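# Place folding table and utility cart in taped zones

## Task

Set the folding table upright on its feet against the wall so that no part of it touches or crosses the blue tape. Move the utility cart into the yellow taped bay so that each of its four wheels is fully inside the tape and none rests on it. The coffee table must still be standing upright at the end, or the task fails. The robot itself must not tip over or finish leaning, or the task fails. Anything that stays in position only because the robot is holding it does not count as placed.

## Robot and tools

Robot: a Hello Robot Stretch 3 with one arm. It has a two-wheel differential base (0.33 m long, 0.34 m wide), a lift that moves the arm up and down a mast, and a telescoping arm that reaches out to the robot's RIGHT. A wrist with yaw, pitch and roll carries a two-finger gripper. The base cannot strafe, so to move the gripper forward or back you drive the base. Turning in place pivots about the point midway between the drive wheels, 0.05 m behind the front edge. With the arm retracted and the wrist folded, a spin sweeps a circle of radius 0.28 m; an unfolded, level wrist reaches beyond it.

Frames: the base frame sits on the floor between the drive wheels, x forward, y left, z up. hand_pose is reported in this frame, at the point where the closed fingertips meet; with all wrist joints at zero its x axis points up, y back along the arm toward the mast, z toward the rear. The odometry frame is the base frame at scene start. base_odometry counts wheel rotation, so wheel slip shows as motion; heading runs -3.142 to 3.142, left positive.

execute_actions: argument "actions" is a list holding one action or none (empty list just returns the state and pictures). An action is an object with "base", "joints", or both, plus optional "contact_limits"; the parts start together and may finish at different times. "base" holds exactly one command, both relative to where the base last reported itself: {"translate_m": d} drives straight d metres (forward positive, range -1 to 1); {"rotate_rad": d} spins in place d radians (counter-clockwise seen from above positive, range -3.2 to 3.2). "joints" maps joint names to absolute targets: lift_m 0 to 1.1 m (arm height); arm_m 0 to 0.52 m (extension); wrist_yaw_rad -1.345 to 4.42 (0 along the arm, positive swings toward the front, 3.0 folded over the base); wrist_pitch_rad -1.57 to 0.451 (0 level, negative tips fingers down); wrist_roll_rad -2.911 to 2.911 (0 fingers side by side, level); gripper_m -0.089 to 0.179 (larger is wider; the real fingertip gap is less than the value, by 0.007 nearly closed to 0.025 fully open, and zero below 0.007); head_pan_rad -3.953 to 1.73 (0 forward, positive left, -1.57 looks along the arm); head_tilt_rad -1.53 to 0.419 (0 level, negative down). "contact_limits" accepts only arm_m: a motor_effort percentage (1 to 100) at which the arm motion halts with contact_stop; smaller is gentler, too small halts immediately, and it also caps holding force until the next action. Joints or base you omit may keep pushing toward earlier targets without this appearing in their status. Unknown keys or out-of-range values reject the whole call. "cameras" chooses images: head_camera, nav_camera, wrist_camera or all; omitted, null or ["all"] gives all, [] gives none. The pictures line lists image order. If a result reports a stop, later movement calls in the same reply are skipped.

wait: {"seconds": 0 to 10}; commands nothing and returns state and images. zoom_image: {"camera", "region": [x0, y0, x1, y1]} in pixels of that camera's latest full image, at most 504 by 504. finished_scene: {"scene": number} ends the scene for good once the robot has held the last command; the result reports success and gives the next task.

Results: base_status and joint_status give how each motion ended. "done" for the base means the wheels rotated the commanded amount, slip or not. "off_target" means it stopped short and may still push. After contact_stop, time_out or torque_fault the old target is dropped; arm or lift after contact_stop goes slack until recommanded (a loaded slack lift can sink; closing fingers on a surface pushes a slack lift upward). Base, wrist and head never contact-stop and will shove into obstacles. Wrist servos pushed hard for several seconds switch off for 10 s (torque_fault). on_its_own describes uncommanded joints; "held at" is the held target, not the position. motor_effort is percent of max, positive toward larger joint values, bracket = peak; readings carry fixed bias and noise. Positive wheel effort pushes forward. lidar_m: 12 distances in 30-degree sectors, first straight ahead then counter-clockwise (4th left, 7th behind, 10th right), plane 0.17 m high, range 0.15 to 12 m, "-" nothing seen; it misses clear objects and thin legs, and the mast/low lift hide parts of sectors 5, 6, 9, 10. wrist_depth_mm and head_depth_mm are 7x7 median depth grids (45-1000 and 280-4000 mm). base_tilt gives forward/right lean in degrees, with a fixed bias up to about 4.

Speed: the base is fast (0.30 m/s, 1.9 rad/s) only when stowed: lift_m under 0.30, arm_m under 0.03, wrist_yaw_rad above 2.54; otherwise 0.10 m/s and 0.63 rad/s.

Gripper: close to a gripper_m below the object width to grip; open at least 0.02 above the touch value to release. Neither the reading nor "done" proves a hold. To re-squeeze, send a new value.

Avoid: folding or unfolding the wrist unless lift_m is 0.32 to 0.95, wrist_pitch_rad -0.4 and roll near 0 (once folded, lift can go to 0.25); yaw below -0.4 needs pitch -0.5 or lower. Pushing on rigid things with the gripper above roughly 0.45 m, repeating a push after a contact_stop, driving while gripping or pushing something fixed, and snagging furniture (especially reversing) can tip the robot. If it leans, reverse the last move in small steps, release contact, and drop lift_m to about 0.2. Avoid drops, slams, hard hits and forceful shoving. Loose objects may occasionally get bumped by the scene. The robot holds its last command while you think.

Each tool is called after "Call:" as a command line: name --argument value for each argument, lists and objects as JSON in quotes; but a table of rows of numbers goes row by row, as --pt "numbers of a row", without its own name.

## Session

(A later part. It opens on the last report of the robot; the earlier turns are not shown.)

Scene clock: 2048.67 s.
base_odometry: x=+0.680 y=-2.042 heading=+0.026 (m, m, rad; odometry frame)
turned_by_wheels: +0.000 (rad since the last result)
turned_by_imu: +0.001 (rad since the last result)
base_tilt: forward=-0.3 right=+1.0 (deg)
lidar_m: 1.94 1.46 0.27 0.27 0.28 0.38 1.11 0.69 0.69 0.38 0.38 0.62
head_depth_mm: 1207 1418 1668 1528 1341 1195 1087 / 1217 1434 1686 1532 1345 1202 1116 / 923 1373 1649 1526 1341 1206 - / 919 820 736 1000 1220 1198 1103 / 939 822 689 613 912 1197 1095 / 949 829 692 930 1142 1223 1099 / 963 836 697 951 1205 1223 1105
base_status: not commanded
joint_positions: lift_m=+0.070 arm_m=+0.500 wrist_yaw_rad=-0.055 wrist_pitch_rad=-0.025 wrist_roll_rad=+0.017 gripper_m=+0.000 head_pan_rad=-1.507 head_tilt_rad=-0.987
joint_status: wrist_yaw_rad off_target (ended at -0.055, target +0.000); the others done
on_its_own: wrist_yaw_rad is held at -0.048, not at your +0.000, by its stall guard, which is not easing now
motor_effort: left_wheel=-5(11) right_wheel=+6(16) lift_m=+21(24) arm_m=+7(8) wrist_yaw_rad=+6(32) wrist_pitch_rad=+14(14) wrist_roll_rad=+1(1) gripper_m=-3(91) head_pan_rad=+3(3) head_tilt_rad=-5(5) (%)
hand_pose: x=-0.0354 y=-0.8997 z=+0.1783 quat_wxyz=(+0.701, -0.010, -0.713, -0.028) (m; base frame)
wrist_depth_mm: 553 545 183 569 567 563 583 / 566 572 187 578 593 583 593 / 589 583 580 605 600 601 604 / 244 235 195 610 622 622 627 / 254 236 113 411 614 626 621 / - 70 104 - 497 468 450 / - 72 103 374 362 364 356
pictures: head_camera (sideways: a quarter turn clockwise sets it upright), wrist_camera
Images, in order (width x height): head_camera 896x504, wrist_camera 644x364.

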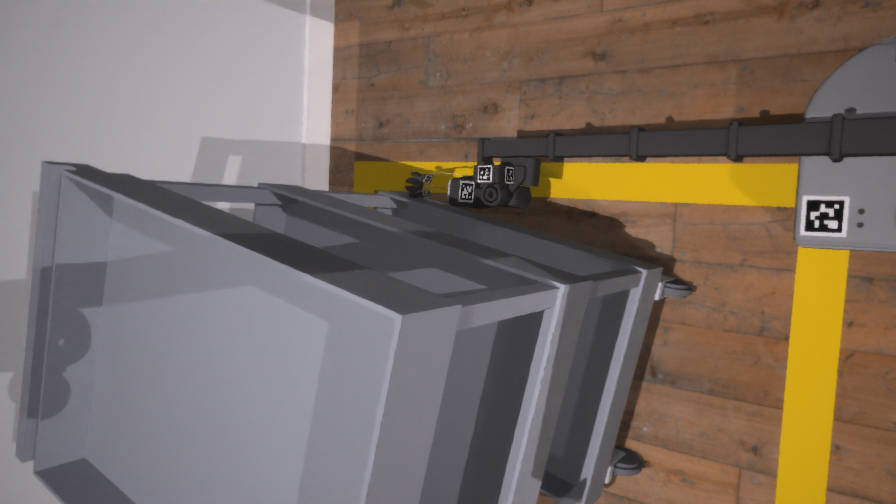

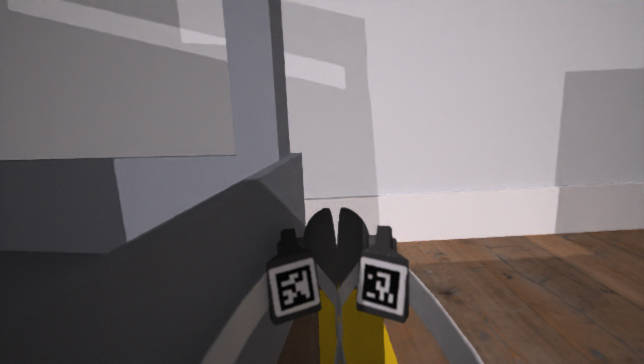

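Call:
execute_actions --actions '[]'

Scene clock: 2069.27 s.
base_odometry: x=+0.680 y=-2.042 heading=+0.026 (m, m, rad; odometry frame)
turned_by_wheels: +0.000 (rad since the last result)
turned_by_imu: +0.001 (rad since the last result)
base_tilt: forward=-0.4 right=+0.8 (deg)
lidar_m: 1.94 1.46 0.27 0.27 0.28 0.38 1.12 0.69 0.68 0.38 0.38 0.62
head_depth_mm: 1211 1420 1664 1524 1338 1197 1089 / 1218 1437 1691 1533 1340 1200 1115 / 924 1373 1659 1527 1339 1207 - / 920 818 737 998 1221 1190 1103 / 941 824 690 612 909 1191 1100 / 951 830 693 932 1137 1218 1099 / 962 834 695 953 1207 1221 1105
base_status: not commanded
joint_positions: lift_m=+0.070 arm_m=+0.500 wrist_yaw_rad=-0.055 wrist_pitch_rad=-0.025 wrist_roll_rad=+0.017 gripper_m=+0.000 head_pan_rad=-1.507 head_tilt_rad=-0.987
joint_status: wrist_yaw_rad off_target (ended at -0.055, target +0.000); the others done
on_its_own: wrist_yaw_rad is held at -0.048, not at your +0.000, by its stall guard, which is not easing now
motor_effort: left_wheel=-5(11) right_wheel=+7(16) lift_m=+21(24) arm_m=+7(8) wrist_yaw_rad=+5(32) wrist_pitch_rad=+13(14) wrist_roll_rad=+1(1) gripper_m=-3(91) head_pan_rad=+3(3) head_tilt_rad=-5(5) (%)
hand_pose: x=-0.0354 y=-0.8997 z=+0.1783 quat_wxyz=(+0.701, -0.010, -0.713, -0.028) (m; base frame)
wrist_depth_mm: 549 556 181 560 561 573 581 / 560 575 187 580 585 590 594 / 580 590 589 592 602 610 607 / 246 235 195 615 610 619 628 / 252 237 113 409 618 615 619 / - 70 104 - 494 466 450 / - 71 103 374 359 366 357
pictures: head_camera (sideways: a quarter turn clockwise sets it upright), nav_camera (sideways: a quarter turn counterclockwise sets it upright), wrist_camera
Images, in order (width x height): head_camera 896x504, nav_camera 672x504, wrist_camera 644x364.

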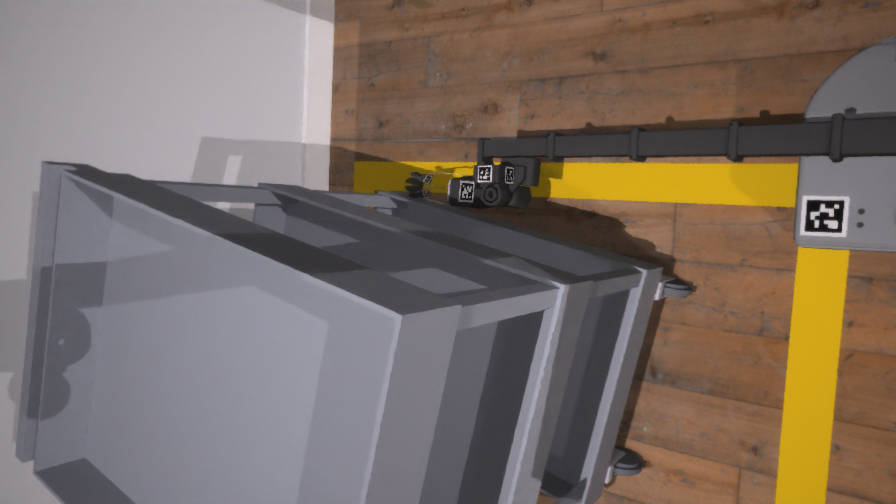

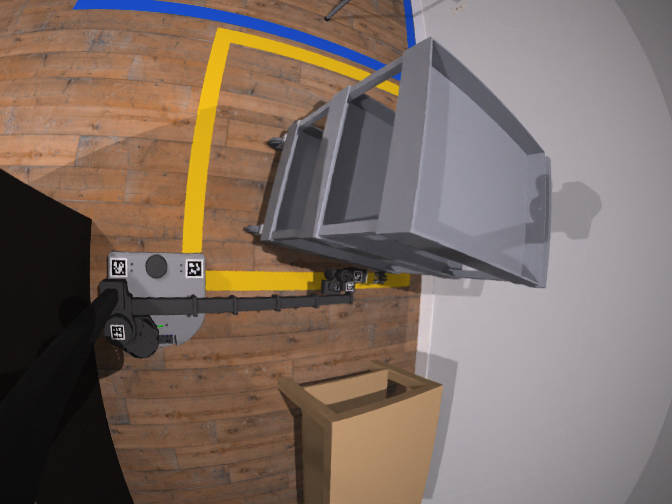

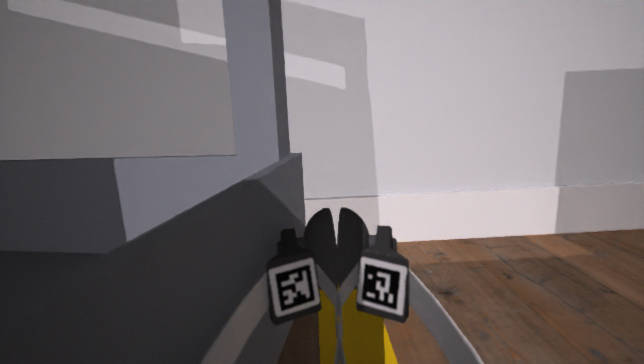

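Call:
execute_actions --actions '[{"base":{"translate_m":0.06}}]' --cameras '["head_camera","wrist_camera"]'

Scene clock: 2075.30 s.
base_odometry: x=+0.740 y=-2.040 heading=+0.026 (m, m, rad; odometry frame)
turned_by_wheels: +0.000 (rad since the last result)
turned_by_imu: -0.003 (rad since the last result)
base_tilt: forward=-0.3 right=+0.9 (deg)
lidar_m: 1.88 1.40 0.27 0.26 0.28 0.38 1.09 0.73 1.13 0.39 0.40 0.62
head_depth_mm: 1212 1419 1678 1523 1339 1196 1088 / 1220 1433 1683 1528 1347 1204 1120 / 946 1344 1652 1520 1334 1210 - / 927 818 691 908 1053 1190 1096 / 935 822 688 925 1089 1212 1096 / 951 830 693 934 1147 1214 1100 / 962 835 697 955 1193 1223 1106
base_status: done
joint_positions: lift_m=+0.070 arm_m=+0.500 wrist_yaw_rad=-0.064 wrist_pitch_rad=-0.025 wrist_roll_rad=+0.017 gripper_m=+0.000 head_pan_rad=-1.507 head_tilt_rad=-0.988
joint_status: not commanded
on_its_own: wrist_yaw_rad is held at -0.048, not at your +0.000, by its stall guard, which is not easing now; wrist_yaw_rad is at rest, and its effort (+13) is outside its rest range (-12 to +12)
motor_effort: left_wheel=-4(29) right_wheel=+6(40) lift_m=+21(21) arm_m=+4(6) wrist_yaw_rad=+13(49) wrist_pitch_rad=+13(14) wrist_roll_rad=+1(0) gripper_m=-4(6) head_pan_rad=+3(3) head_tilt_rad=-5(5) (%)
hand_pose: x=-0.0377 y=-0.8998 z=+0.1785 quat_wxyz=(+0.701, -0.014, -0.713, -0.031) (m; base frame)
wrist_depth_mm: 545 555 549 566 568 581 580 / 552 563 566 579 589 600 599 / 579 585 580 593 602 615 625 / 252 246 237 607 616 625 630 / 259 252 103 - 620 629 627 / 213 63 93 - 500 462 456 / - 63 92 362 367 366 358
pictures: head_camera (sideways: a quarter turn clockwise sets it upright), wrist_camera
Images, in order (width x height): head_camera 896x504, wrist_camera 644x364.

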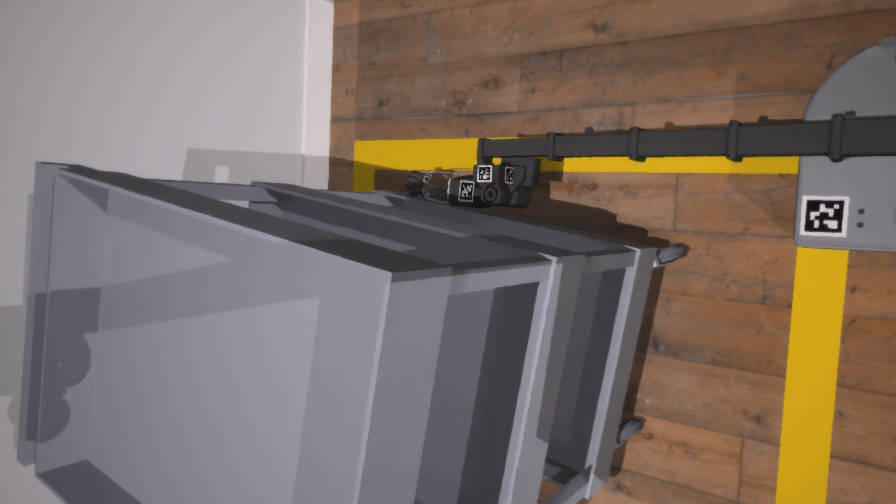

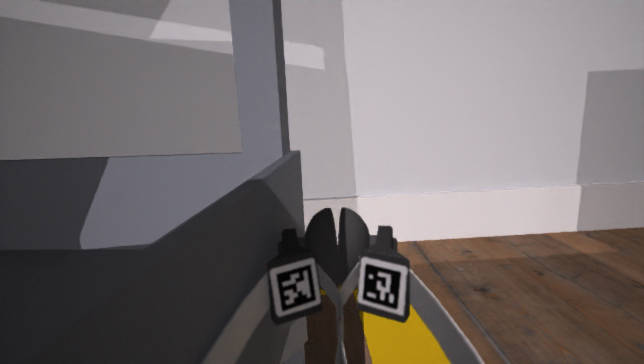

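Call:
execute_actions --actions '[{"base":{"translate_m":0.06}}]' --cameras '["head_camera","nav_camera"]'

Call:
execute_actions --actions '[{"base":{"translate_m":-0.1},"joints":{"wrist_yaw_rad":0.0,"head_tilt_rad":-0.8}}]' --cameras '["head_camera","nav_camera"]'

Scene clock: 2083.03 s.
base_odometry: x=+0.800 y=-2.039 heading=+0.026 (m, m, rad; odometry frame)
turned_by_wheels: +0.000 (rad since the last result)
turned_by_imu: +0.000 (rad since the last result)
base_tilt: forward=-0.3 right=+0.9 (deg)
lidar_m: 1.82 1.35 2.84 0.26 0.27 0.38 1.09 0.77 1.15 0.41 0.43 0.65
head_depth_mm: 1214 1420 1668 1527 1341 1199 1090 / 1217 1443 1688 1534 1343 1200 1114 / 942 1374 1653 1521 1339 1204 - / 933 818 683 919 1071 1208 1094 / 946 821 687 945 1180 1216 1097 / 962 830 692 968 1206 1223 1098 / 969 835 695 974 1237 1226 1103
base_status: done
joint_positions: lift_m=+0.070 arm_m=+0.500 wrist_yaw_rad=-0.057 wrist_pitch_rad=-0.024 wrist_roll_rad=+0.017 gripper_m=+0.000 head_pan_rad=-1.507 head_tilt_rad=-0.988
joint_status: not commanded
on_its_own: wrist_yaw_rad is held at -0.048, not at your +0.000, by its stall guard, which is not easing now
motor_effort: left_wheel=-4(19) right_wheel=+7(34) lift_m=+21(21) arm_m=+4(5) wrist_yaw_rad=+7(33) wrist_pitch_rad=+13(13) wrist_roll_rad=+0(1) gripper_m=-3(4) head_pan_rad=+3(3) head_tilt_rad=-4(5) (%)
hand_pose: x=-0.0360 y=-0.8999 z=+0.1787 quat_wxyz=(+0.701, -0.012, -0.713, -0.029) (m; base frame)
wrist_depth_mm: 548 551 553 565 575 581 582 / 564 568 566 581 575 594 601 / 586 584 588 596 603 607 614 / 280 275 267 609 612 624 632 / 286 280 102 422 630 626 631 / 208 64 91 - 501 469 460 / - 60 95 360 366 366 358
pictures: head_camera (sideways: a quarter turn clockwise sets it upright), nav_camera (sideways: a quarter turn counterclockwise sets it upright)
Images, in order (width x height): head_camera 896x504, nav_camera 672x504.

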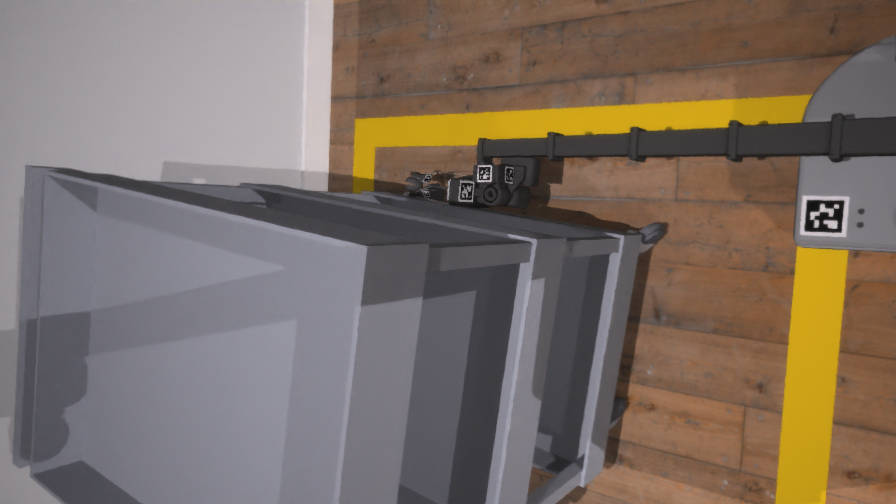

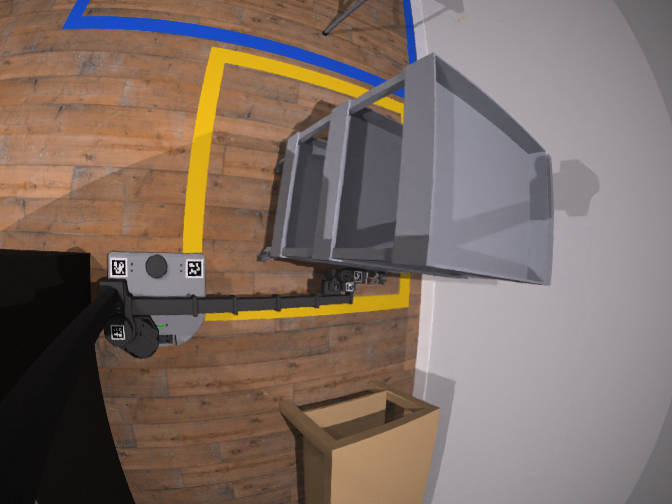

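Scene clock: 2085.07 s.
base_odometry: x=+0.700 y=-2.041 heading=+0.026 (m, m, rad; odometry frame)
turned_by_wheels: +0.000 (rad since the last result)
turned_by_imu: +0.001 (rad since the last result)
base_tilt: forward=-0.3 right=+1.0 (deg)
lidar_m: 1.92 1.44 0.27 0.27 0.28 0.38 1.10 0.70 0.71 0.51 0.43 0.63
head_depth_mm: 1132 1286 1489 1698 1481 1278 1119 / 1143 1302 1504 1714 1498 1283 1125 / 1152 1318 1529 1722 1539 1268 1126 / 1159 1244 1192 1228 1400 1266 1130 / 1169 1045 885 724 890 1020 1136 / 1187 1069 891 706 923 1106 1136 / 1197 1091 897 710 948 1136 1146
base_status: done
joint_positions: lift_m=+0.070 arm_m=+0.500 wrist_yaw_rad=-0.002 wrist_pitch_rad=-0.024 wrist_roll_rad=+0.017 gripper_m=+0.000 head_pan_rad=-1.507 head_tilt_rad=-0.804
joint_status: all done
motor_effort: left_wheel=+0(8) right_wheel=+1(6) lift_m=+21(21) arm_m=+4(3) wrist_yaw_rad=+1(19) wrist_pitch_rad=+13(13) wrist_roll_rad=+1(1) gripper_m=-2(4) head_pan_rad=+3(3) head_tilt_rad=+1(14) (%)
hand_pose: x=-0.0221 y=-0.9003 z=+0.1787 quat_wxyz=(+0.701, +0.008, -0.713, -0.010) (m; base frame)
wrist_depth_mm: 568 234 565 565 559 555 561 / 580 249 580 585 574 567 565 / 606 247 606 595 597 597 591 / 276 206 614 608 605 606 603 / 147 193 610 614 617 608 608 / 147 192 498 - 497 474 455 / 146 217 370 381 369 365 356
pictures: head_camera (sideways: a quarter turn clockwise sets it upright), nav_camera (sideways: a quarter turn counterclockwise sets it upright)
Images, in order (width x height): head_camera 896x504, nav_camera 672x504.

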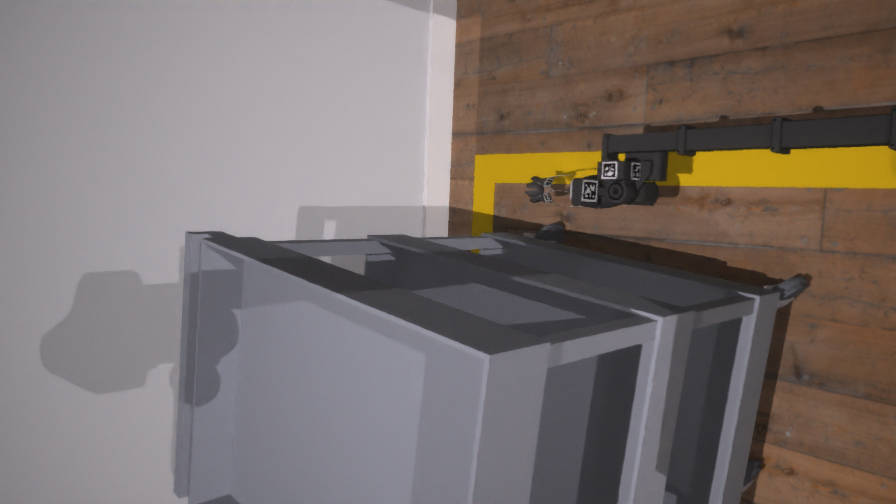

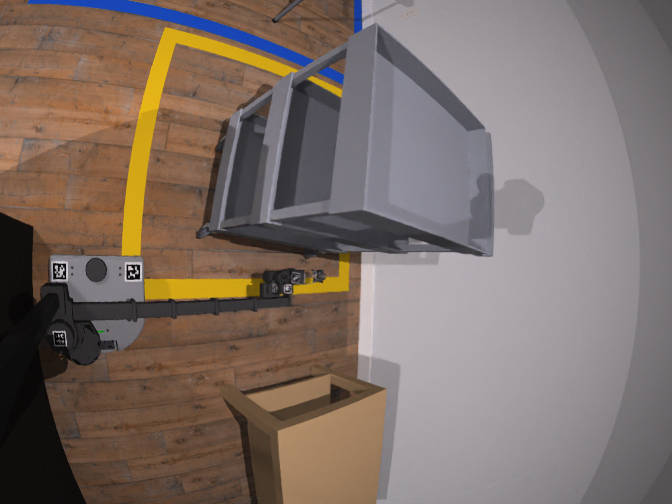

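Call:
finished_scene --scene 2

The scene is finished: the task was done.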